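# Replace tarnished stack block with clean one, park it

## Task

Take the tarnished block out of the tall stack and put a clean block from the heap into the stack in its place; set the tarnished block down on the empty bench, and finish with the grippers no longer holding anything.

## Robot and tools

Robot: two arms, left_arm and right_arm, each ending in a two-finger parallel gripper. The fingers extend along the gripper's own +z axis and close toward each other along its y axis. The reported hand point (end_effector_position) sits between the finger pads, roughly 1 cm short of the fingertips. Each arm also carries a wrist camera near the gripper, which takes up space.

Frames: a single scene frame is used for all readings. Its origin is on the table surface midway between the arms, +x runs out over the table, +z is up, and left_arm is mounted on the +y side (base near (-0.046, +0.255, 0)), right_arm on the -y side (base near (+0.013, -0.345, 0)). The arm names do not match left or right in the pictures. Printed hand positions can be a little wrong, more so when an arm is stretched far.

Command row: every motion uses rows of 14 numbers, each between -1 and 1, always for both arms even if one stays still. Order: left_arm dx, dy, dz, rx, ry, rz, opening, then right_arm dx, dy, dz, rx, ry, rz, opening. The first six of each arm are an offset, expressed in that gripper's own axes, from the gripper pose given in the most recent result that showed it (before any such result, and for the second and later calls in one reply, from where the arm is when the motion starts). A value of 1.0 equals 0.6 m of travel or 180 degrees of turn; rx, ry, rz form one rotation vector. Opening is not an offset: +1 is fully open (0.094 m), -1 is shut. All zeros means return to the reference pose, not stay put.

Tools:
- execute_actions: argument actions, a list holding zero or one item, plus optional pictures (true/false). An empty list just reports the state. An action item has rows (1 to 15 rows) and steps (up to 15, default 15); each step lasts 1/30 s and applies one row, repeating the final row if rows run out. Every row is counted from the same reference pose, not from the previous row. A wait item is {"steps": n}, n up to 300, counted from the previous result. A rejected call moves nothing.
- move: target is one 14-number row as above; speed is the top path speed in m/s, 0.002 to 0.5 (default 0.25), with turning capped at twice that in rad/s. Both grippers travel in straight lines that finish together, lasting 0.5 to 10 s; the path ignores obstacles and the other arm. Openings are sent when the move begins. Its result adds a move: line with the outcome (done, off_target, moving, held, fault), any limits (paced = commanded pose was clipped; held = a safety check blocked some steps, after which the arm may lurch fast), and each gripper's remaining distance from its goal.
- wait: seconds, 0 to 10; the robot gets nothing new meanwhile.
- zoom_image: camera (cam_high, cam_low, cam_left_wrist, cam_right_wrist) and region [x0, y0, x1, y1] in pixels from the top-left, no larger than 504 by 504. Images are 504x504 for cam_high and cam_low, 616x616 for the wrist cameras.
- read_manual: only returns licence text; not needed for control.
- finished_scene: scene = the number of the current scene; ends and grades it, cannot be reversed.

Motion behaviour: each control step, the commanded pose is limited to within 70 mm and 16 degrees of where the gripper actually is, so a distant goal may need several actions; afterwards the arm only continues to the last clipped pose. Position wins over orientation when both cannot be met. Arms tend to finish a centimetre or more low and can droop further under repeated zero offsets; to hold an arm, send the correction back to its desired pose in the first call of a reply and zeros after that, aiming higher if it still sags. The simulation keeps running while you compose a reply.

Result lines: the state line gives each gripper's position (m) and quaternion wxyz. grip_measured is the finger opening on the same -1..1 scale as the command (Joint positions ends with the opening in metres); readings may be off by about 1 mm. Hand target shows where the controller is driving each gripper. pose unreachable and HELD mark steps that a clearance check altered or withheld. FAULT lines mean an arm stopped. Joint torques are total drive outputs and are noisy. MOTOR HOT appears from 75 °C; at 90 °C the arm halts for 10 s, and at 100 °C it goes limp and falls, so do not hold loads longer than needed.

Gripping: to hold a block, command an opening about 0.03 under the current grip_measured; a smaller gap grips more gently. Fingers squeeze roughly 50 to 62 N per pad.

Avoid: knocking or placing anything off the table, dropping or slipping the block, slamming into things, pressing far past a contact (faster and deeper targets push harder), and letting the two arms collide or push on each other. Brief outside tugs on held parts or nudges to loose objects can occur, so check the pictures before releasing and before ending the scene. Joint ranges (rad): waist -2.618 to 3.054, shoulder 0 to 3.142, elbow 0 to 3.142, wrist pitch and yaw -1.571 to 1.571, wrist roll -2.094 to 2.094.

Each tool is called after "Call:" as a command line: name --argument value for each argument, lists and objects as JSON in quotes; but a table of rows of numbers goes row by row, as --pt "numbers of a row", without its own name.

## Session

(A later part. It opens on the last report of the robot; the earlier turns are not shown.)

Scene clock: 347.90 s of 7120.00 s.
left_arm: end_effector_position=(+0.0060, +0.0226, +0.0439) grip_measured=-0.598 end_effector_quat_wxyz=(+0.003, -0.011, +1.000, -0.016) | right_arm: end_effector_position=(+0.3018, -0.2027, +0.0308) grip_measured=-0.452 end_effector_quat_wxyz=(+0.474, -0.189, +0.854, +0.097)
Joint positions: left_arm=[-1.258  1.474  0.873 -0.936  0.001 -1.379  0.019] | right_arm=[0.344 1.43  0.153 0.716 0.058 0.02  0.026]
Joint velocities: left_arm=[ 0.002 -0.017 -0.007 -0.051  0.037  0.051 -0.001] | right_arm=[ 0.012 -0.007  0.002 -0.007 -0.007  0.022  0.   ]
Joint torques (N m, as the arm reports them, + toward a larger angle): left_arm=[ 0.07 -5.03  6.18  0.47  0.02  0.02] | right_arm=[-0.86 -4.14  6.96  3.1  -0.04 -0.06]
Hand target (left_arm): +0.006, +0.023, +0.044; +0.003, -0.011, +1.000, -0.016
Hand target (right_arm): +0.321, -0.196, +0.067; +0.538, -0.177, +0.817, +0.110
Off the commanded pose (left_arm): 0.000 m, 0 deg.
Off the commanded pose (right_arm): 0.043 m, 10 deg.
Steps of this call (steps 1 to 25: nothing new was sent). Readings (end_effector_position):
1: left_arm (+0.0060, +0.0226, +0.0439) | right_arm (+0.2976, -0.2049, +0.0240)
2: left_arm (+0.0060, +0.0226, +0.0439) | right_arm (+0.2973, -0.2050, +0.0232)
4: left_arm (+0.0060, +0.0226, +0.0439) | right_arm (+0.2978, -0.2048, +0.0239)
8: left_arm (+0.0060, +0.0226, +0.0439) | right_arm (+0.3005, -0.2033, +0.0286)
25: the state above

Call:
execute_actions --actions '[{"rows":[[0,0,0,0,0,0,-0.6,-0.067,-0.003,-0.002,0,-0.049,0.003,-0.5],[0,0,0,0,0,0,-0.6,-0.065,-0.003,-0.001,0,-0.049,0.003,-0.5],[0,0,0,0,0,0,-0.6,-0.063,-0.003,0.001,0,-0.049,0.003,-0.5],[0,0,0,0,0,0,-0.6,-0.061,-0.003,0.002,0,-0.049,0.003,-0.5],[0,0,0,0,0,0,-0.6,-0.059,-0.003,0.003,0,-0.049,0.003,-0.5],[0,0,0,0,0,0,-0.6,-0.057,-0.003,0.005,0,-0.049,0.003,-0.5],[0,0,0,0,0,0,-0.6,-0.055,-0.003,0.006,0,-0.049,0.003,-0.5],[0,0,0,0,0,0,-0.6,-0.053,-0.003,0.007,0,-0.049,0.003,-0.5],[0,0,0,0,0,0,-0.6,-0.051,-0.003,0.009,0,-0.049,0.003,-0.5],[0,0,0,0,0,0,-0.6,-0.049,-0.003,0.010,0,-0.049,0.003,-0.5],[0,0,0,0,0,0,-0.6,-0.047,-0.003,0.011,0,-0.049,0.003,-0.5],[0,0,0,0,0,0,-0.6,-0.0455,-0.003,0.012,0,-0.049,0.003,-0.5],[0,0,0,0,0,0,-0.6,-0.044,-0.003,0.013,0,-0.049,0.003,-0.5]],"steps":15}]' --pictures false

Call:
execute_actions --actions '[{"steps":25}]' --pictures false

Scene clock: 361.83 s of 7120.00 s.
left_arm: end_effector_position=(+0.0060, +0.0226, +0.0439) grip_measured=-0.598 end_effector_quat_wxyz=(+0.003, -0.011, +1.000, -0.016) | right_arm: end_effector_position=(+0.3011, -0.2022, +0.0164) grip_measured=-0.451 end_effector_quat_wxyz=(+0.470, -0.190, +0.856, +0.098)
Joint positions: left_arm=[-1.258  1.474  0.873 -0.936  0.001 -1.379  0.019] | right_arm=[0.344 1.546 0.137 0.839 0.054 0.02  0.026]
Joint velocities: left_arm=[ 0.002  0.002  0.017  0.037 -0.051  0.022 -0.001] | right_arm=[ 0.007  0.203 -0.022  0.3   -0.037 -0.037  0.001]
Joint torques (N m, as the arm reports them, + toward a larger angle): left_arm=[ 0.02 -5.01  6.21  0.47  0.02  0.02] | right_arm=[-0.81 -4.18  5.45  2.85 -0.06  0.  ]
Hand target (left_arm): +0.006, +0.023, +0.044; +0.003, -0.011, +1.000, -0.016
Hand target (right_arm): +0.319, -0.196, +0.049; +0.533, -0.178, +0.820, +0.112
Off the commanded pose (left_arm): 0.000 m, 0 deg.
Off the commanded pose (right_arm): 0.039 m, 9 deg.
Steps of this call (steps 1 to 90: nothing new was sent; then 10.43 s passed at rest; steps 91 to 105: all 15 steps of this action). Readings (end_effector_position):
91: left_arm (+0.0060, +0.0226, +0.0439) | right_arm (+0.3018, -0.2026, +0.0308)
92: left_arm (+0.0060, +0.0226, +0.0439) | right_arm (+0.3018, -0.2025, +0.0309)
94: left_arm (+0.0060, +0.0226, +0.0439) | right_arm (+0.3022, -0.2021, +0.0308)
98: left_arm (+0.0060, +0.0226, +0.0439) | right_arm (+0.3023, -0.2018, +0.0259)
105: the state above

Scene clock: 362.67 s of 7120.00 s.
left_arm: end_effector_position=(+0.0060, +0.0226, +0.0439) grip_measured=-0.598 end_effector_quat_wxyz=(+0.003, -0.011, +1.000, -0.016) | right_arm: end_effector_position=(+0.3028, -0.2013, +0.0176) grip_measured=-0.451 end_effector_quat_wxyz=(+0.475, -0.190, +0.854, +0.099)
Joint positions: left_arm=[-1.258  1.474  0.873 -0.936  0.001 -1.379  0.019] | right_arm=[0.344 1.559 0.137 0.864 0.054 0.02  0.026]
Joint velocities: left_arm=[ 0.002 -0.007  0.002  0.037  0.037 -0.007 -0.001] | right_arm=[ 0.012 -0.012 -0.002 -0.007  0.007  0.081 -0.001]
Joint torques (N m, as the arm reports them, + toward a larger angle): left_arm=[ 0.05 -5.    6.21  0.46  0.02  0.02] | right_arm=[-0.83 -4.26  5.19  3.09 -0.05 -0.02]
Hand target (left_arm): +0.006, +0.023, +0.044; +0.003, -0.011, +1.000, -0.016
Hand target (right_arm): +0.319, -0.196, +0.049; +0.533, -0.178, +0.820, +0.112
Off the commanded pose (left_arm): 0.000 m, 0 deg.
Off the commanded pose (right_arm): 0.037 m, 9 deg.
Steps of this call (steps 1 to 25: nothing new was sent). Readings (end_effector_position):
1: left_arm (+0.0060, +0.0226, +0.0439) | right_arm (+0.3016, -0.2020, +0.0164)
2: left_arm (+0.0060, +0.0226, +0.0439) | right_arm (+0.3019, -0.2018, +0.0165)
4: left_arm (+0.0060, +0.0226, +0.0439) | right_arm (+0.3023, -0.2016, +0.0167)
8: left_arm (+0.0060, +0.0226, +0.0439) | right_arm (+0.3026, -0.2015, +0.0171)
25: the state above

Call:
execute_actions --actions '[{"rows":[[0,0,-0.01,0,0,0,-0.4,-0.054,-0.002,-0.003,0,-0.04,0.002,-0.5],[0,0,-0.02,0,0,0,-0.2,-0.048,-0.002,-0.003,0,-0.036,0.002,-0.5],[0,0,-0.03,0,0,0,0,-0.042,-0.002,-0.003,0,-0.032,0.002,-0.5],[0,0,-0.04,0,0,0,0,-0.036,-0.002,-0.002,0,-0.027,0.002,-0.5],[0,0,-0.05,0,0,0,0,-0.030,-0.002,-0.002,0,-0.022,0.001,-0.5],[0,0,-0.06,0,0,0,0,-0.024,-0.001,-0.001,0,-0.018,0.001,-0.5],[0,0,-0.07,0,0,0,0,-0.018,-0.001,-0.001,0,-0.013,0,-0.5],[0,0,-0.08,0,0,0,0,-0.012,0,0,0,-0.009,0,-0.5],[0,0,-0.09,0,0,0,0,-0.006,0,0,0,-0.005,0,-0.5],[0,0,-0.1,0,0,0,0,0,0,0,0,0,0,-0.5]],"steps":15}]'

Scene clock: 375.07 s of 7120.00 s.
left_arm: end_effector_position=(+0.0077, +0.0149, +0.0971) grip_measured=-0.002 end_effector_quat_wxyz=(+0.006, -0.011, +0.999, -0.033) | right_arm: end_effector_position=(+0.3016, -0.2019, +0.0155) grip_measured=-0.451 end_effector_quat_wxyz=(+0.471, -0.190, +0.856, +0.098)
Joint positions: left_arm=[-1.258  1.418  1.041 -1.125  0.001 -1.379  0.047] | right_arm=[0.344 1.559 0.137 0.854 0.054 0.02  0.026]
Joint velocities: left_arm=[ 0.002 -0.007  0.022 -0.286  0.022  0.007  0.   ] | right_arm=[ 0.012  0.007 -0.002  0.051 -0.022 -0.007 -0.   ]
Joint torques (N m, as the arm reports them, + toward a larger angle): left_arm=[ 0.01 -5.5   8.06  0.28  0.02  0.03] | right_arm=[-0.04 -3.85  4.83  1.94 -0.02  0.03]
Hand target (left_arm): +0.005, +0.025, +0.104; +0.003, -0.011, +1.000, -0.017
Hand target (right_arm): +0.303, -0.201, +0.018; +0.475, -0.190, +0.854, +0.099
Off the commanded pose (left_arm): 0.012 m, 2 deg.
Off the commanded pose (right_arm): 0.002 m, 1 deg.
Steps of this call (steps 1 to 90: nothing new was sent; then 8.90 s passed at rest; steps 91 to 105: all 15 steps of this action). Readings (end_effector_position):
91: left_arm (+0.0060, +0.0227, +0.0439) | right_arm (+0.3028, -0.2013, +0.0176)
92: left_arm (+0.0058, +0.0235, +0.0439) | right_arm (+0.3028, -0.2013, +0.0176)
94: left_arm (+0.0053, +0.0260, +0.0460) | right_arm (+0.3024, -0.2015, +0.0169)
98: left_arm (+0.0062, +0.0220, +0.0651) | right_arm (+0.3018, -0.2018, +0.0158)
105: the state above
camera_calibration (this result's frames):
cam_left_wrist: T_world_to_cam=[[-0.135342, -0.984289, 0.113389, -0.00114612], [-0.949288, 0.161599, 0.269701, 0.0281234], [-0.283787, -0.0711369, -0.956245, 0.208226], [0, 0, 0, 1]] pos_world=[0.085634, 0.00913973, 0.19166]
cam_right_wrist: T_world_to_cam=[[0.268198, -0.935157, -0.231412, -0.263363], [-0.957044, -0.231168, -0.175009, 0.265094], [0.110166, 0.268409, -0.956985, 0.139106], [0, 0, 0, 1]] pos_world=[0.309016, -0.222342, 0.118571]

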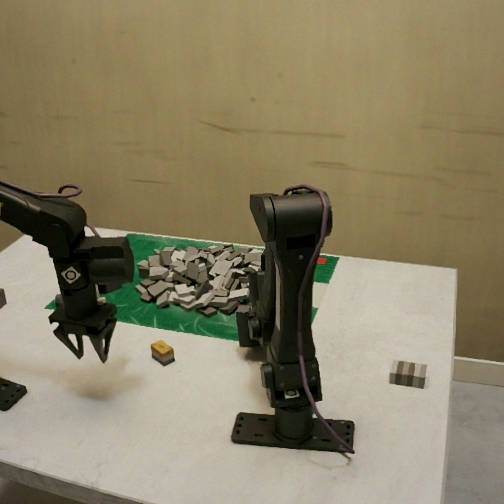

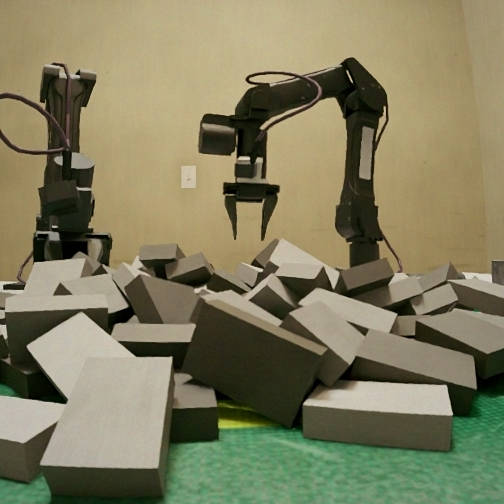

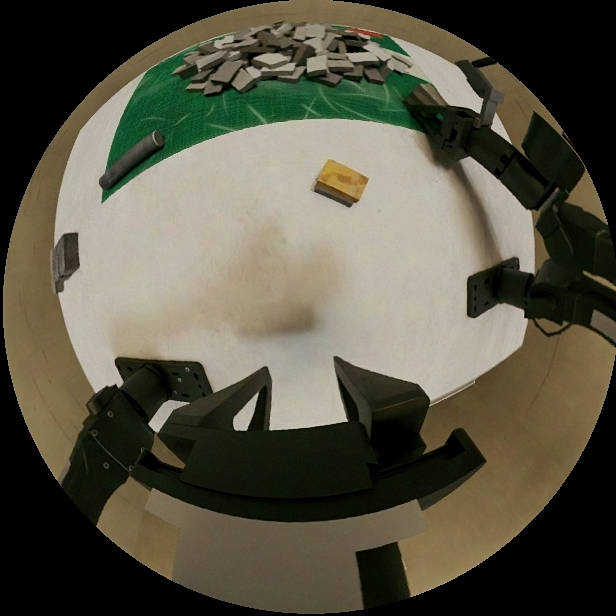

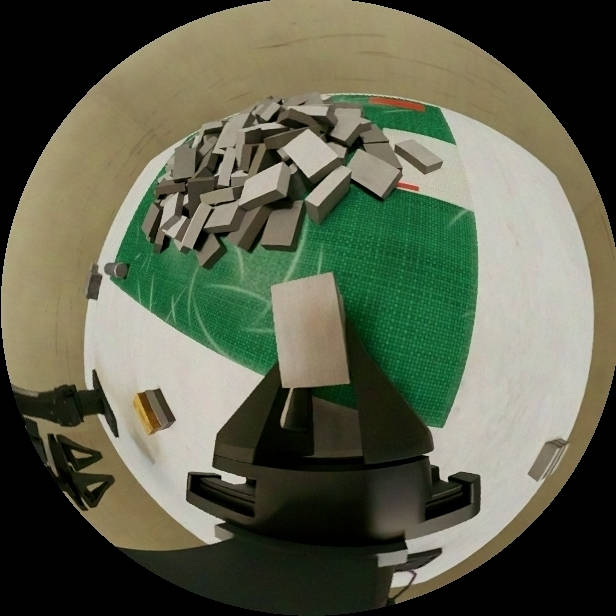

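Call:
move --target '[-0.236,-0.111,0.04,0.021,-0.002,0.18,0.4,0,0,0,0,0,0,-0.5]' --speed 0.15

Scene clock: 386.43 s of 7120.00 s.
left_arm: end_effector_position=(+0.1443, -0.0462, +0.0788) grip_measured=+0.398 end_effector_quat_wxyz=(+0.017, +0.267, +0.962, -0.055) | right_arm: end_effector_position=(+0.3016, -0.2019, +0.0154) grip_measured=-0.451 end_effector_quat_wxyz=(+0.471, -0.191, +0.856, +0.098)
Joint positions: left_arm=[-0.884  1.818  1.383 -1.037  0.061 -0.444  0.066] | right_arm=[0.344 1.559 0.137 0.853 0.054 0.02  0.026]
Joint velocities: left_arm=[-0.017  0.012  0.012  0.051 -0.022  0.11  -0.001] | right_arm=[-0.007  0.002 -0.012 -0.022  0.037 -0.081  0.001]
Joint torques (N m, as the arm reports them, + toward a larger angle): left_arm=[ 0.79 -7.24  8.94  0.61  0.14  0.11] | right_arm=[-0.03 -3.82  4.86  1.85 -0.03  0.02]
Hand target (left_arm): +0.150, -0.052, +0.081; +0.020, +0.268, +0.961, -0.062
Hand target (right_arm): +0.302, -0.202, +0.016; +0.471, -0.190, +0.856, +0.098
Off the commanded pose (left_arm): 0.008 m, 1 deg.
Off the commanded pose (right_arm): 0.000 m, 0 deg.
After step 90, 5.90 s passed at rest.
move: done
camera_calibration (this result's frames):
cam_left_wrist: T_world_to_cam=[[-0.642396, -0.75436, 0.135157, 0.041365], [-0.724101, 0.655212, 0.215348, 0.167148], [-0.251006, 0.0404714, -0.967139, 0.226379], [0, 0, 0, 1]] pos_world=[0.204428, -0.0874754, 0.177354]
cam_right_wrist: T_world_to_cam=[[0.26812, -0.935198, -0.231335, -0.263378], [-0.957103, -0.231199, -0.174645, 0.265037], [0.109843, 0.268237, -0.95707, 0.139105], [0, 0, 0, 1]] pos_world=[0.309005, -0.222347, 0.118492]

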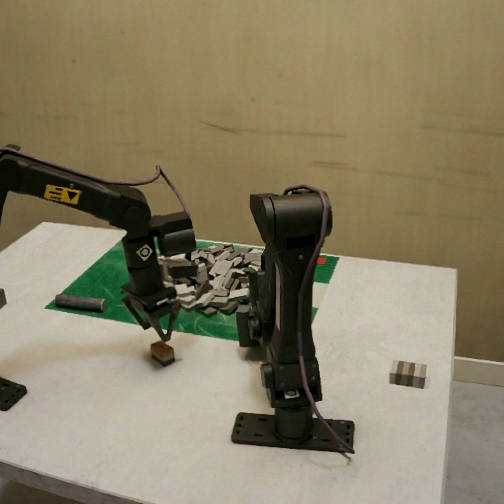

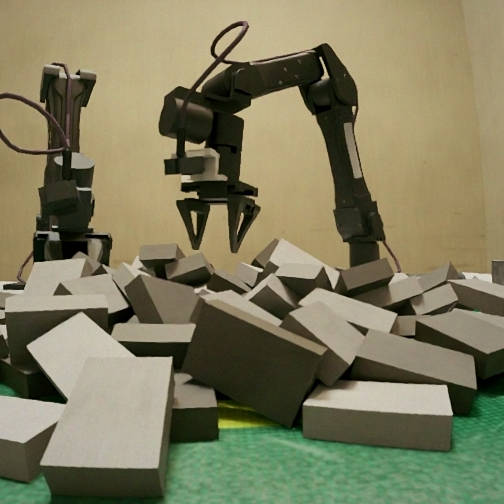

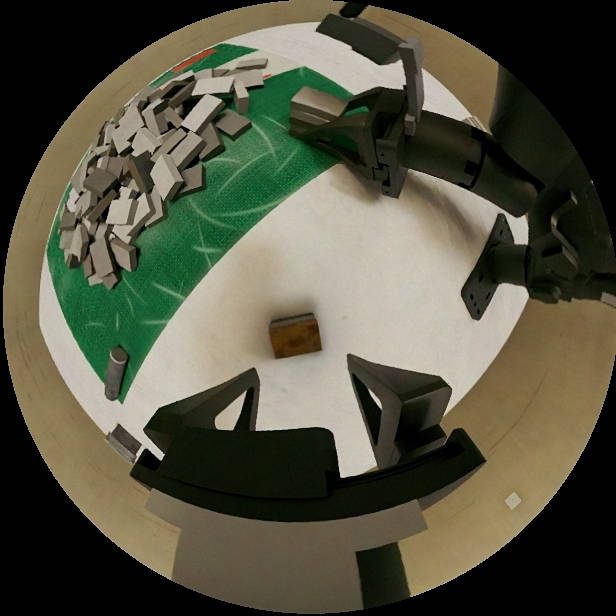

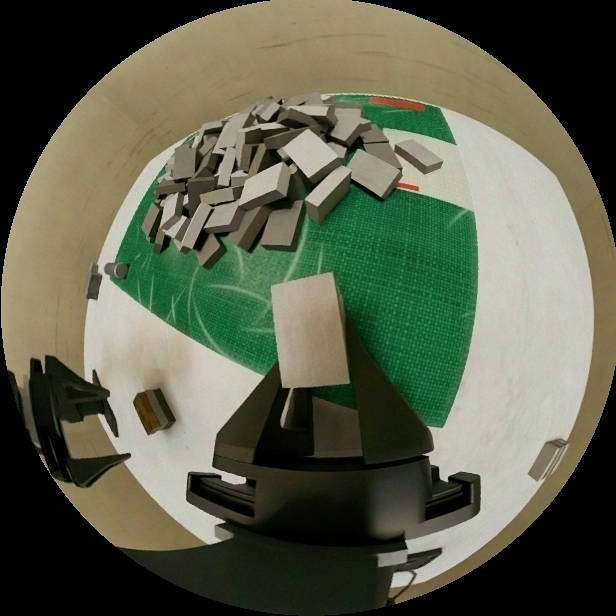

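Call:
move --target '[-0.02,0.004,0.055,-0.033,0.02,0,0.4,0,0,0,0,0,0,-0.5]' --speed 0.05

Call:
zoom_image --camera "cam_high" --region '[120,300,200,380]'

Scene clock: 397.60 s of 7120.00 s.
left_arm: end_effector_position=(+0.1560, -0.0507, +0.0456) grip_measured=+0.398 end_effector_quat_wxyz=(+0.001, +0.266, +0.964, -0.003) | right_arm: end_effector_position=(+0.3016, -0.2019, +0.0154) grip_measured=-0.451 end_effector_quat_wxyz=(+0.471, -0.191, +0.856, +0.098)
Joint positions: left_arm=[-0.892  1.969  1.456 -1.052  0.004 -0.451  0.066] | right_arm=[0.344 1.559 0.137 0.853 0.054 0.02  0.026]
Joint velocities: left_arm=[-0.002 -0.022  0.002 -0.037 -0.066  0.066 -0.   ] | right_arm=[ 0.002  0.007  0.007 -0.066  0.051 -0.007 -0.   ]
Joint torques (N m, as the arm reports them, + toward a larger angle): left_arm=[-0.87 -8.32  8.56  0.23 -0.1  -0.07] | right_arm=[-0.02 -3.81  4.81  1.84 -0.01  0.03]
Hand target (left_arm): +0.156, -0.054, +0.047; +0.002, +0.267, +0.964, +0.003
Hand target (right_arm): +0.302, -0.202, +0.015; +0.471, -0.191, +0.856, +0.098
Off the commanded pose (left_arm): 0.004 m, 1 deg.
Off the commanded pose (right_arm): 0.000 m, 0 deg.
After step 90, 6.63 s passed at rest.
move: done
camera_calibration (this result's frames):
cam_left_wrist: T_world_to_cam=[[-0.640329, -0.766134, 0.0549253, 0.0527298], [-0.72451, 0.626191, 0.288045, 0.181021], [-0.255075, 0.14465, -0.95604, 0.202856], [0, 0, 0, 1]] pos_world=[0.216659, -0.102299, 0.1389]
cam_right_wrist: T_world_to_cam=[[0.26812, -0.935198, -0.231335, -0.263378], [-0.957103, -0.231199, -0.174645, 0.265037], [0.109843, 0.268237, -0.95707, 0.139105], [0, 0, 0, 1]] pos_world=[0.309005, -0.222347, 0.118492]

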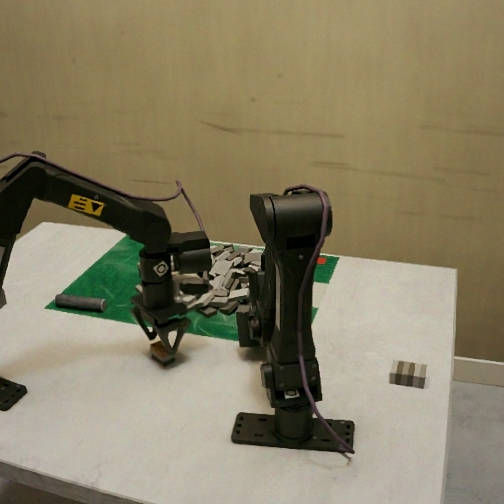

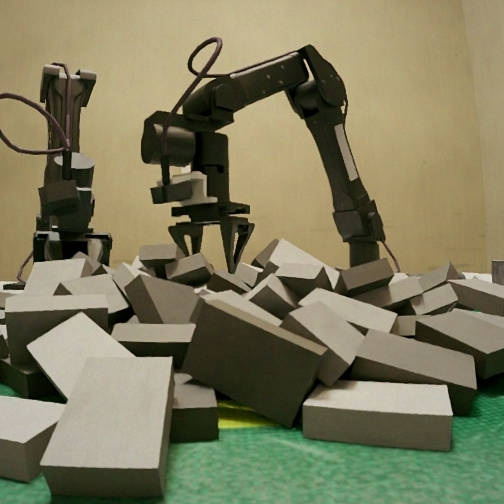

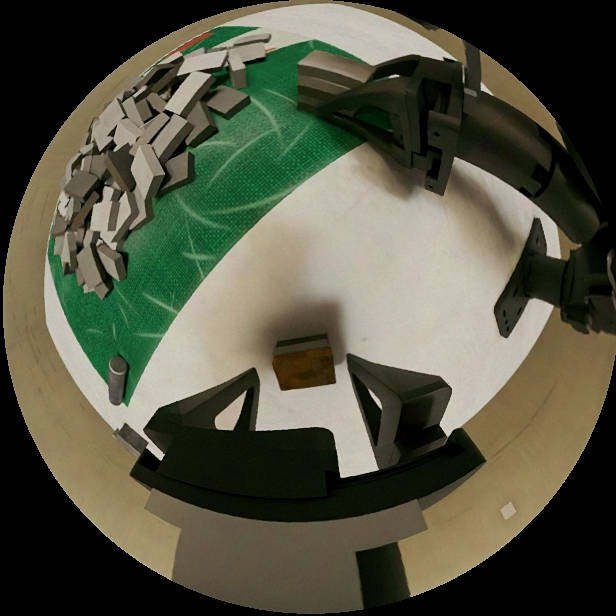

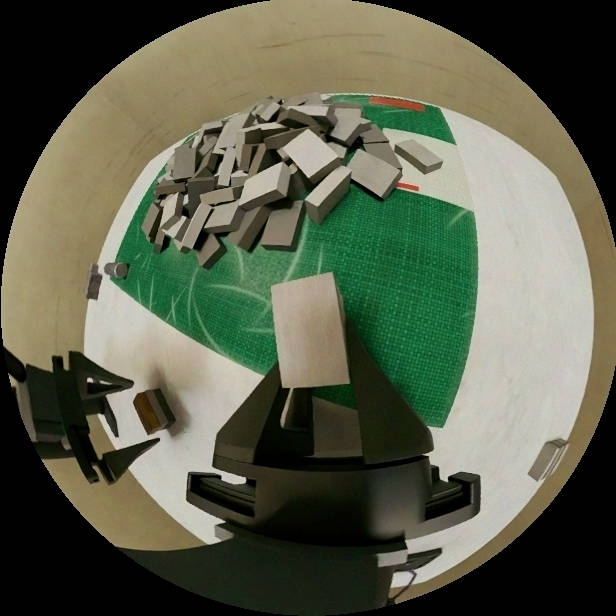

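Region (120, 300, 200, 380) of cam_high's 504x504 image, scaled by 6.300, with more detail than that image has.

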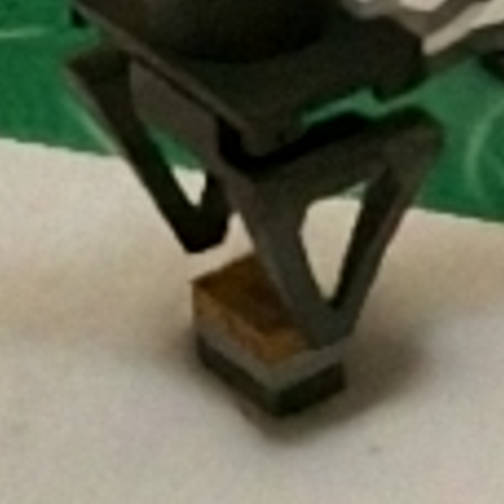

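Call:
move --target '[0,-0.006,0.017,0,0,0,0.05,0,0,0,0,0,0,-0.5]' --speed 0.03

Call:
zoom_image --camera "cam_high" --region '[120,300,200,380]'

Scene clock: 403.70 s of 7120.00 s.
left_arm: end_effector_position=(+0.1592, -0.0551, +0.0459) grip_measured=+0.052 end_effector_quat_wxyz=(+0.009, +0.266, +0.964, -0.010) | right_arm: end_effector_position=(+0.3016, -0.2019, +0.0154) grip_measured=-0.451 end_effector_quat_wxyz=(+0.471, -0.191, +0.856, +0.098)
Joint positions: left_arm=[-0.892  1.969  1.457 -1.031  0.003 -0.451  0.049] | right_arm=[0.344 1.559 0.137 0.853 0.054 0.02  0.026]
Joint velocities: left_arm=[-0.007  0.007 -0.002 -0.037  0.051 -0.051  0.001] | right_arm=[-0.007 -0.002 -0.002  0.007 -0.022  0.022  0.   ]
Joint torques (N m, as the arm reports them, + toward a larger angle): left_arm=[-0.72 -8.31  4.76  0.54  0.04 -0.08] | right_arm=[-0.07 -3.83  4.81  1.85 -0.03  0.03]
Hand target (left_arm): +0.154, -0.054, +0.036; +0.001, +0.266, +0.964, -0.003
Hand target (right_arm): +0.302, -0.202, +0.015; +0.471, -0.191, +0.856, +0.098
Off the commanded pose (left_arm): 0.012 m, 1 deg.
Off the commanded pose (right_arm): 0.000 m, 0 deg.
After step 90, 2.37 s passed at rest.
move: off_target (left_arm)
camera_calibration (this result's frames):
cam_left_wrist: T_world_to_cam=[[-0.640764, -0.765382, 0.0601013, 0.0512088], [-0.728344, 0.630775, 0.267652, 0.187822], [-0.242766, 0.127727, -0.961639, 0.201931], [0, 0, 0, 1]] pos_world=[0.218634, -0.105071, 0.140836]
cam_right_wrist: T_world_to_cam=[[0.26812, -0.935198, -0.231335, -0.263378], [-0.957103, -0.231199, -0.174645, 0.265037], [0.109843, 0.268237, -0.95707, 0.139105], [0, 0, 0, 1]] pos_world=[0.309005, -0.222347, 0.118492]

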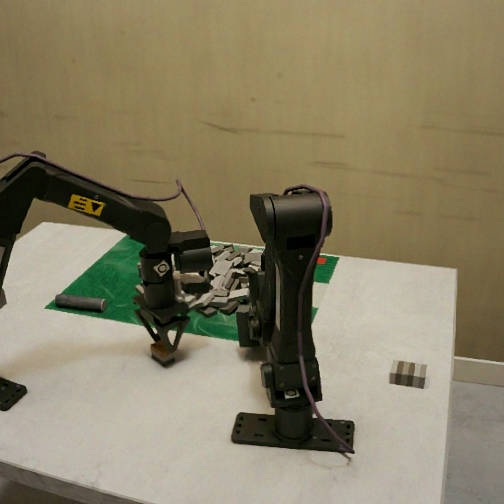

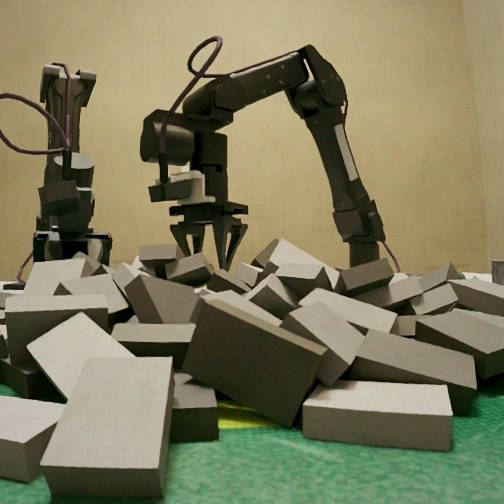

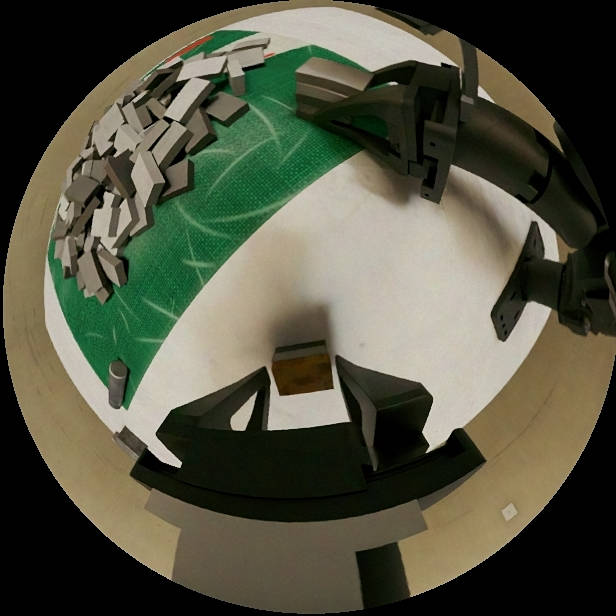

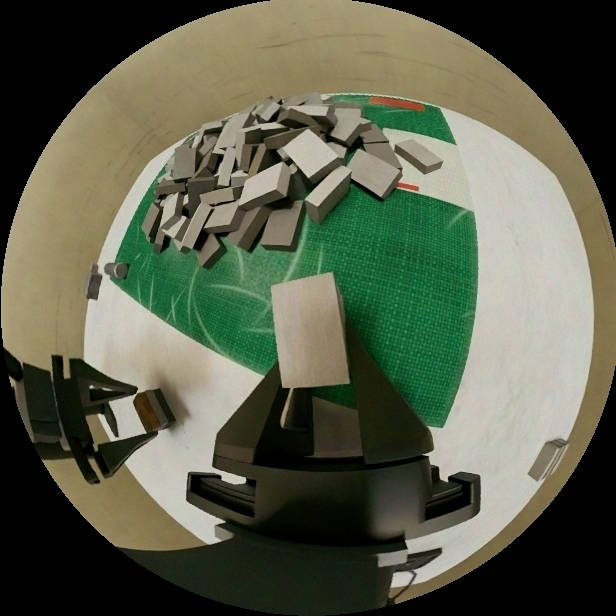

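Region (120, 300, 200, 380) of cam_high's 504x504 image, scaled by 6.300, with more detail than that image has.

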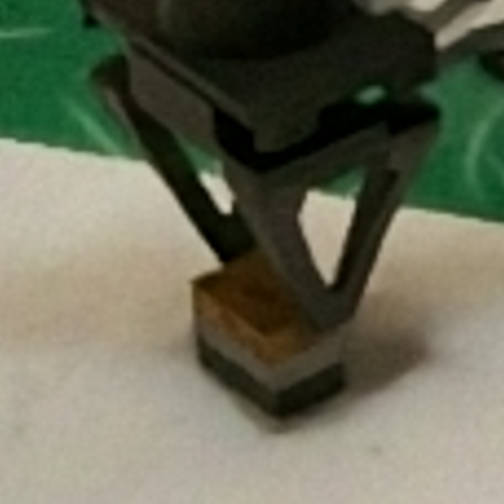

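Call:
move --target '[0.014,-0.003,0.03,-0.004,0.007,0,0.15,0,0,0,0,0,0,-0.5]' --speed 0.03

Call:
zoom_image --camera "cam_high" --region '[120,300,200,380]'

Scene clock: 409.50 s of 7120.00 s.
left_arm: end_effector_position=(+0.1569, -0.0553, +0.0401) grip_measured=+0.148 end_effector_quat_wxyz=(+0.010, +0.265, +0.964, -0.011) | right_arm: end_effector_position=(+0.3016, -0.2019, +0.0154) grip_measured=-0.451 end_effector_quat_wxyz=(+0.471, -0.191, +0.856, +0.098)
Joint positions: left_arm=[-0.897  1.969  1.433 -1.005  0.003 -0.457  0.054] | right_arm=[0.344 1.559 0.137 0.853 0.054 0.02  0.026]
Joint velocities: left_arm=[ 0.002 -0.007  0.017 -0.007 -0.007 -0.051  0.   ] | right_arm=[-0.017 -0.007 -0.012  0.007 -0.007  0.051  0.001]
Joint torques (N m, as the arm reports them, + toward a larger angle): left_arm=[-0.8  -8.09  4.45  0.57  0.   -0.08] | right_arm=[-0.03 -3.83  4.81  1.86 -0.02  0.02]
Hand target (left_arm): +0.151, -0.052, +0.028; +0.000, +0.266, +0.964, -0.001
Hand target (right_arm): +0.302, -0.202, +0.015; +0.471, -0.191, +0.856, +0.098
Off the commanded pose (left_arm): 0.014 m, 2 deg.
Off the commanded pose (right_arm): 0.000 m, 0 deg.
After step 90, 1.83 s passed at rest.
move: off_target (left_arm)
camera_calibration (this result's frames):
cam_left_wrist: T_world_to_cam=[[-0.640248, -0.765748, 0.0609277, 0.0498553], [-0.729116, 0.630753, 0.265594, 0.18801], [-0.241808, 0.125623, -0.962158, 0.195569], [0, 0, 0, 1]] pos_world=[0.216291, -0.104979, 0.135197]
cam_right_wrist: T_world_to_cam=[[0.26812, -0.935198, -0.231335, -0.263378], [-0.957103, -0.231199, -0.174645, 0.265037], [0.109843, 0.268237, -0.95707, 0.139105], [0, 0, 0, 1]] pos_world=[0.309005, -0.222347, 0.118492]

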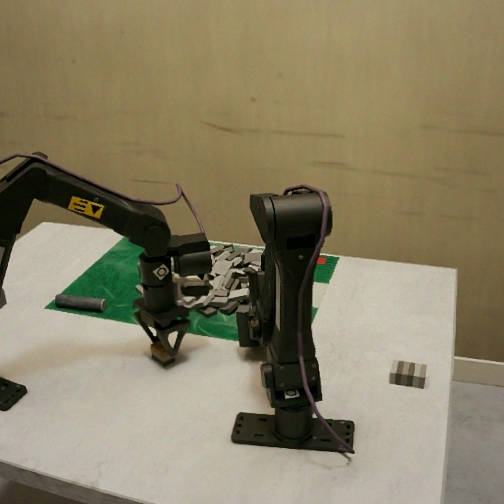

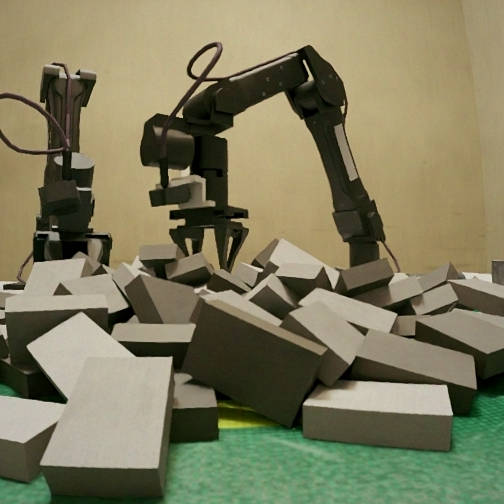

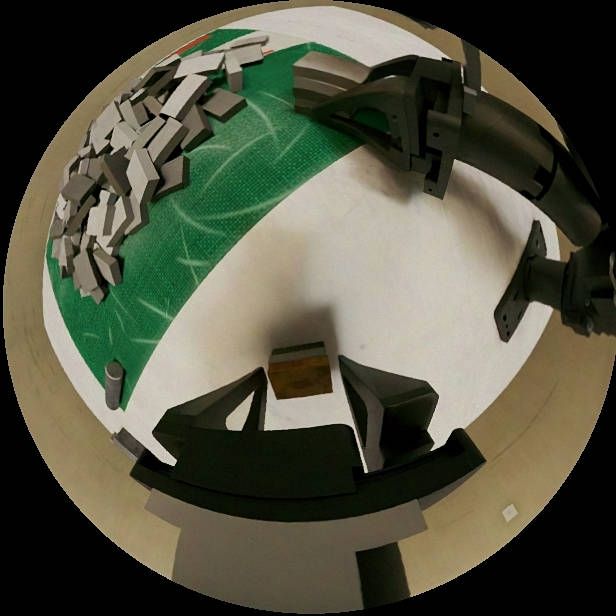

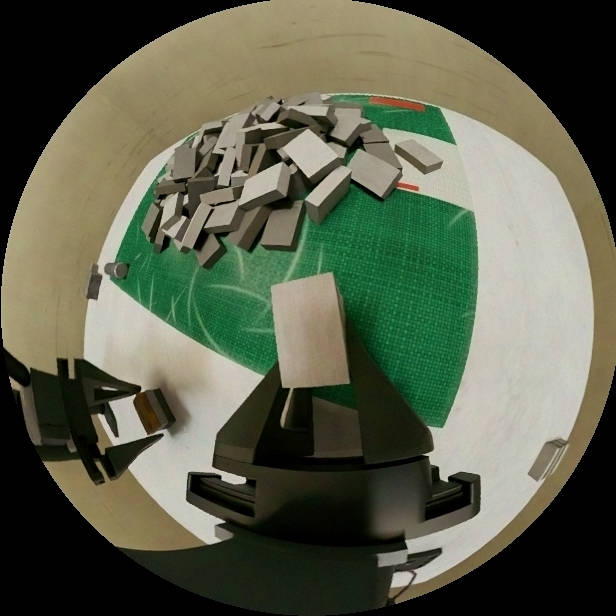

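Region (120, 300, 200, 380) of cam_high's 504x504 image, scaled by 6.300, with more detail than that image has.

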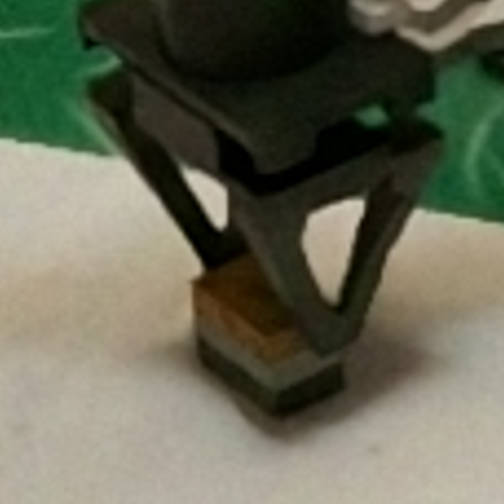

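Call:
move --target '[0.02,0.004,0.025,-0.008,0.016,0,0.15,0,0,0,0,0,0,-0.5]' --speed 0.03

Call:
zoom_image --camera "cam_high" --region '[120,300,200,380]'

Scene clock: 415.83 s of 7120.00 s.
left_arm: end_effector_position=(+0.1572, -0.0557, +0.0401) grip_measured=+0.148 end_effector_quat_wxyz=(+0.011, +0.265, +0.964, -0.012) | right_arm: end_effector_position=(+0.3016, -0.2019, +0.0154) grip_measured=-0.451 end_effector_quat_wxyz=(+0.471, -0.191, +0.856, +0.098)
Joint positions: left_arm=[-0.897  1.969  1.433 -1.003  0.003 -0.458  0.054] | right_arm=[0.344 1.559 0.137 0.853 0.054 0.02  0.026]
Joint velocities: left_arm=[ 0.007  0.017  0.017 -0.037 -0.007 -0.022  0.001] | right_arm=[ 0.017 -0.007 -0.002  0.022 -0.037 -0.051 -0.001]
Joint torques (N m, as the arm reports them, + toward a larger angle): left_arm=[-0.72 -7.62  4.29  0.37  0.01 -0.07] | right_arm=[-0.04 -3.82  4.84  1.85  0.    0.02]
Hand target (left_arm): +0.148, -0.047, +0.025; -0.010, +0.265, +0.964, +0.008
Hand target (right_arm): +0.302, -0.202, +0.015; +0.471, -0.191, +0.856, +0.098
Off the commanded pose (left_arm): 0.020 m, 3 deg.
Off the commanded pose (right_arm): 0.000 m, 0 deg.
After step 90, 2.13 s passed at rest.
move: off_target (left_arm)
camera_calibration (this result's frames):
cam_left_wrist: T_world_to_cam=[[-0.640019, -0.765894, 0.0614983, 0.0496484], [-0.729629, 0.6309, 0.263831, 0.188604], [-0.240866, 0.123986, -0.962606, 0.195474], [0, 0, 0, 1]] pos_world=[0.21647, -0.105201, 0.135352]
cam_right_wrist: T_world_to_cam=[[0.26812, -0.935198, -0.231335, -0.263378], [-0.957103, -0.231199, -0.174645, 0.265037], [0.109843, 0.268237, -0.95707, 0.139105], [0, 0, 0, 1]] pos_world=[0.309005, -0.222347, 0.118492]

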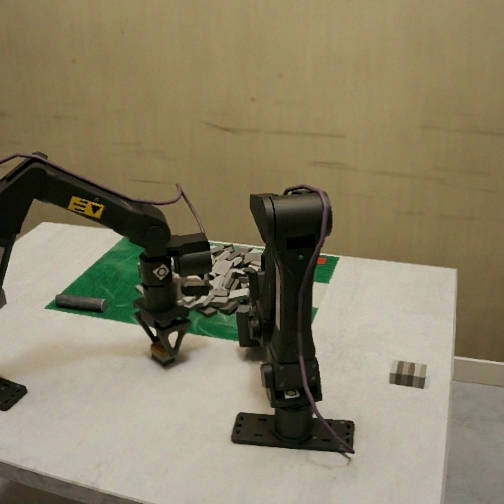

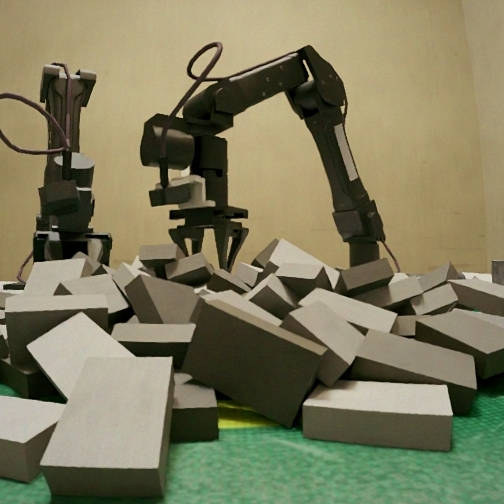

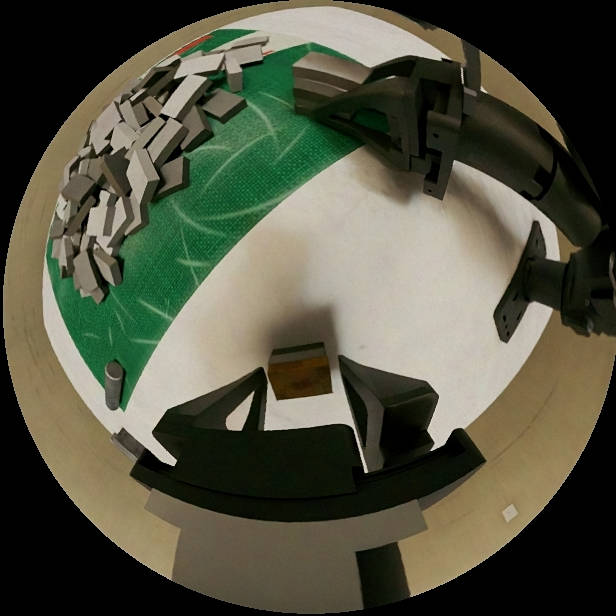

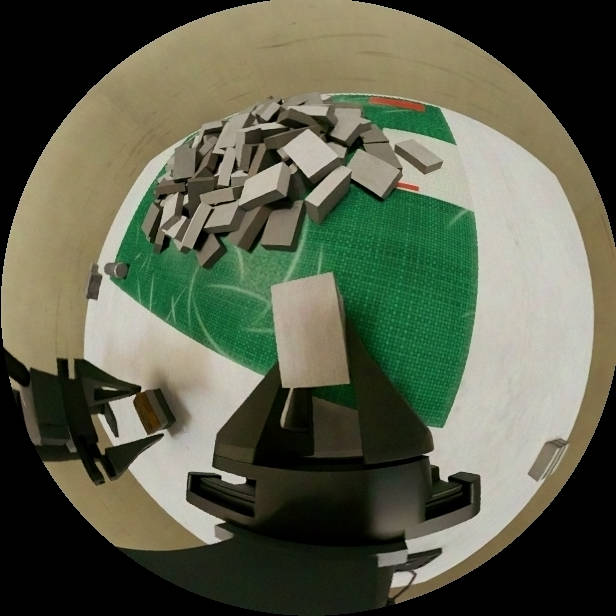

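Region (120, 300, 200, 380) of cam_high's 504x504 image, scaled by 6.300, with more detail than that image has.

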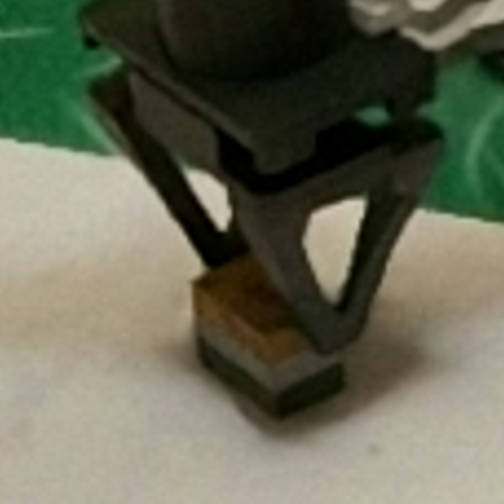

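Call:
execute_actions --actions '[{"rows":[[0.03,0.009,0.03,-0.010,0.02,0,0.15,0,0,0,0,0,0,-0.5]],"steps":15}]' --pictures false

Scene clock: 420.27 s of 7120.00 s.
left_arm: end_effector_position=(+0.1528, -0.0489, +0.0337) grip_measured=+0.148 end_effector_quat_wxyz=(+0.002, +0.265, +0.964, -0.004) | right_arm: end_effector_position=(+0.3016, -0.2019, +0.0154) grip_measured=-0.451 end_effector_quat_wxyz=(+0.471, -0.191, +0.856, +0.098)
Joint positions: left_arm=[-0.897  1.969  1.407 -1.002  0.003 -0.458  0.054] | right_arm=[0.344 1.559 0.137 0.853 0.054 0.02  0.026]
Joint velocities: left_arm=[-0.007 -0.007 -0.007 -0.095  0.037  0.081 -0.   ] | right_arm=[ 0.022  0.002 -0.002  0.095 -0.022 -0.022 -0.   ]
Joint torques (N m, as the arm reports them, + toward a larger angle): left_arm=[-0.68 -8.02  4.43  0.37  0.02 -0.08] | right_arm=[ 0.01 -3.83  4.81  1.86 -0.01  0.02]
Hand target (left_arm): +0.145, -0.042, +0.022; -0.015, +0.265, +0.964, +0.012
Hand target (right_arm): +0.302, -0.202, +0.015; +0.471, -0.191, +0.856, +0.098
Off the commanded pose (left_arm): 0.016 m, 3 deg.
Off the commanded pose (right_arm): 0.000 m, 0 deg.
Steps of this call (steps 1 to 90: nothing new was sent; then 0.93 s passed at rest; steps 91 to 105: all 15 steps of this action). Readings (end_effector_position):
91: left_arm (+0.1568, -0.0552, +0.0394) | right_arm (+0.3016, -0.2019, +0.0154)
92: left_arm (+0.1562, -0.0541, +0.0384) | right_arm (+0.3016, -0.2019, +0.0154)
94: left_arm (+0.1541, -0.0509, +0.0355) | right_arm (+0.3016, -0.2019, +0.0154)
98: left_arm (+0.1528, -0.0489, +0.0337) | right_arm (+0.3016, -0.2019, +0.0154)
105: the state above

Call:
execute_actions --actions '[{"rows":[[0,0,0,0,0,0,0.0,0,0,0,0,0,0,-0.5]],"steps":15}]'

Call:
zoom_image --camera "cam_high" --region '[130,320,190,380]'

Scene clock: 424.47 s of 7120.00 s.
left_arm: end_effector_position=(+0.1528, -0.0489, +0.0337) grip_measured=+0.002 end_effector_quat_wxyz=(+0.002, +0.265, +0.964, -0.004) | right_arm: end_effector_position=(+0.3016, -0.2019, +0.0154) grip_measured=-0.451 end_effector_quat_wxyz=(+0.471, -0.191, +0.856, +0.098)
Joint positions: left_arm=[-0.897  1.969  1.407 -1.002  0.003 -0.458  0.047] | right_arm=[0.344 1.559 0.137 0.853 0.054 0.02  0.026]
Joint velocities: left_arm=[-0.007 -0.002 -0.022 -0.037  0.022 -0.037 -0.   ] | right_arm=[-0.002 -0.002 -0.007  0.037 -0.007 -0.095 -0.   ]
Joint torques (N m, as the arm reports them, + toward a larger angle): left_arm=[ 0.1  -9.33  6.2   0.41  0.03  0.02] | right_arm=[ 0.   -3.86  4.82  1.85 -0.02  0.02]
Hand target (left_arm): +0.153, -0.049, +0.034; +0.002, +0.265, +0.964, -0.004
Hand target (right_arm): +0.302, -0.202, +0.015; +0.471, -0.191, +0.856, +0.098
Off the commanded pose (left_arm): 0.000 m, 0 deg.
Off the commanded pose (right_arm): 0.000 m, 0 deg.
Steps of this call (steps 1 to 90: nothing new was sent; then 0.70 s passed at rest; steps 91 to 105: all 15 steps of this action). Readings (end_effector_position):
91: left_arm (+0.1528, -0.0489, +0.0337) | right_arm (+0.3016, -0.2019, +0.0154)
92: left_arm (+0.1528, -0.0489, +0.0337) | right_arm (+0.3016, -0.2019, +0.0154)
94: left_arm (+0.1528, -0.0489, +0.0337) | right_arm (+0.3016, -0.2019, +0.0154)
98: left_arm (+0.1528, -0.0489, +0.0337) | right_arm (+0.3016, -0.2019, +0.0154)
105: the state above
camera_calibration (this result's frames):
cam_left_wrist: T_world_to_cam=[[-0.639249, -0.767079, 0.0543131, 0.0524709], [-0.72597, 0.625267, 0.286372, 0.181218], [-0.25363, 0.143633, -0.956578, 0.190177], [0, 0, 0, 1]] pos_world=[0.213336, -0.100376, 0.127174]
cam_right_wrist: T_world_to_cam=[[0.26812, -0.935198, -0.231335, -0.263378], [-0.957103, -0.231199, -0.174645, 0.265037], [0.109843, 0.268237, -0.95707, 0.139105], [0, 0, 0, 1]] pos_world=[0.309005, -0.222347, 0.118492]

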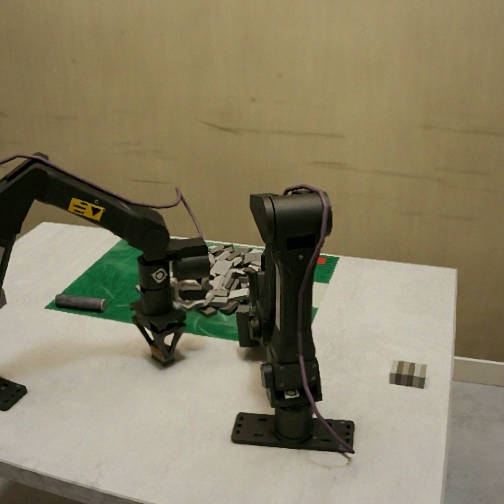

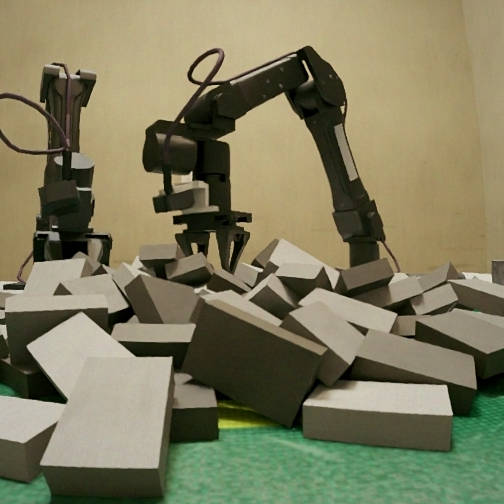

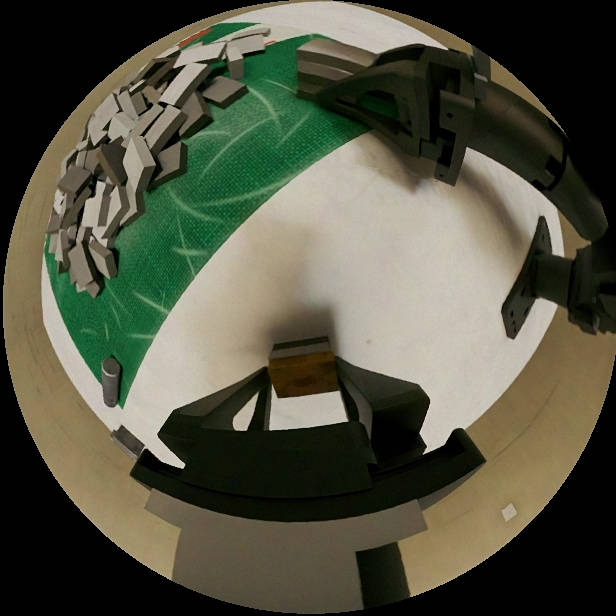

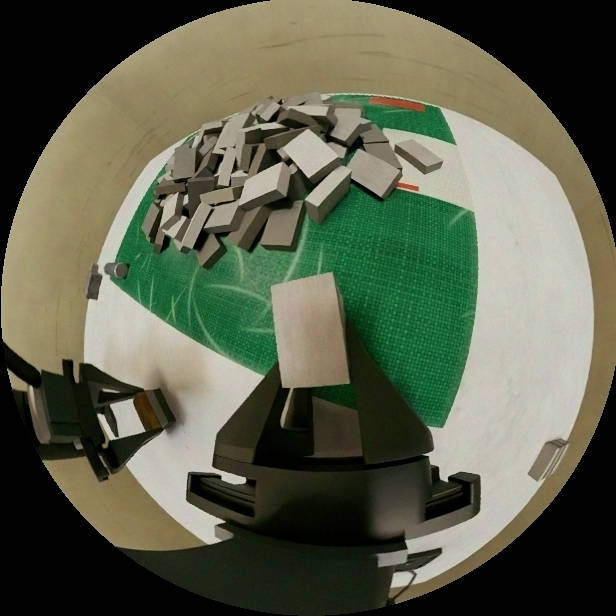

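Region (130, 320, 190, 380) of cam_high's 504x504 image, scaled by 8.400, with more detail than that image has.

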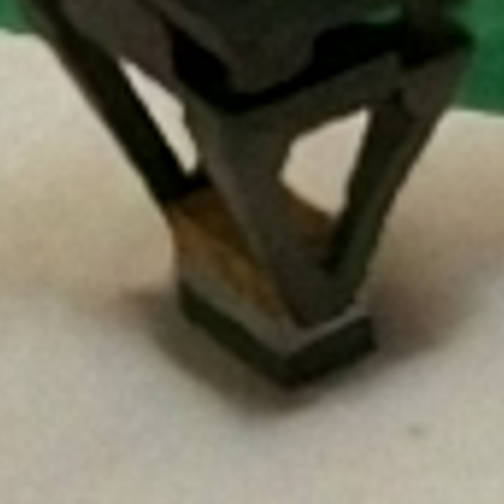

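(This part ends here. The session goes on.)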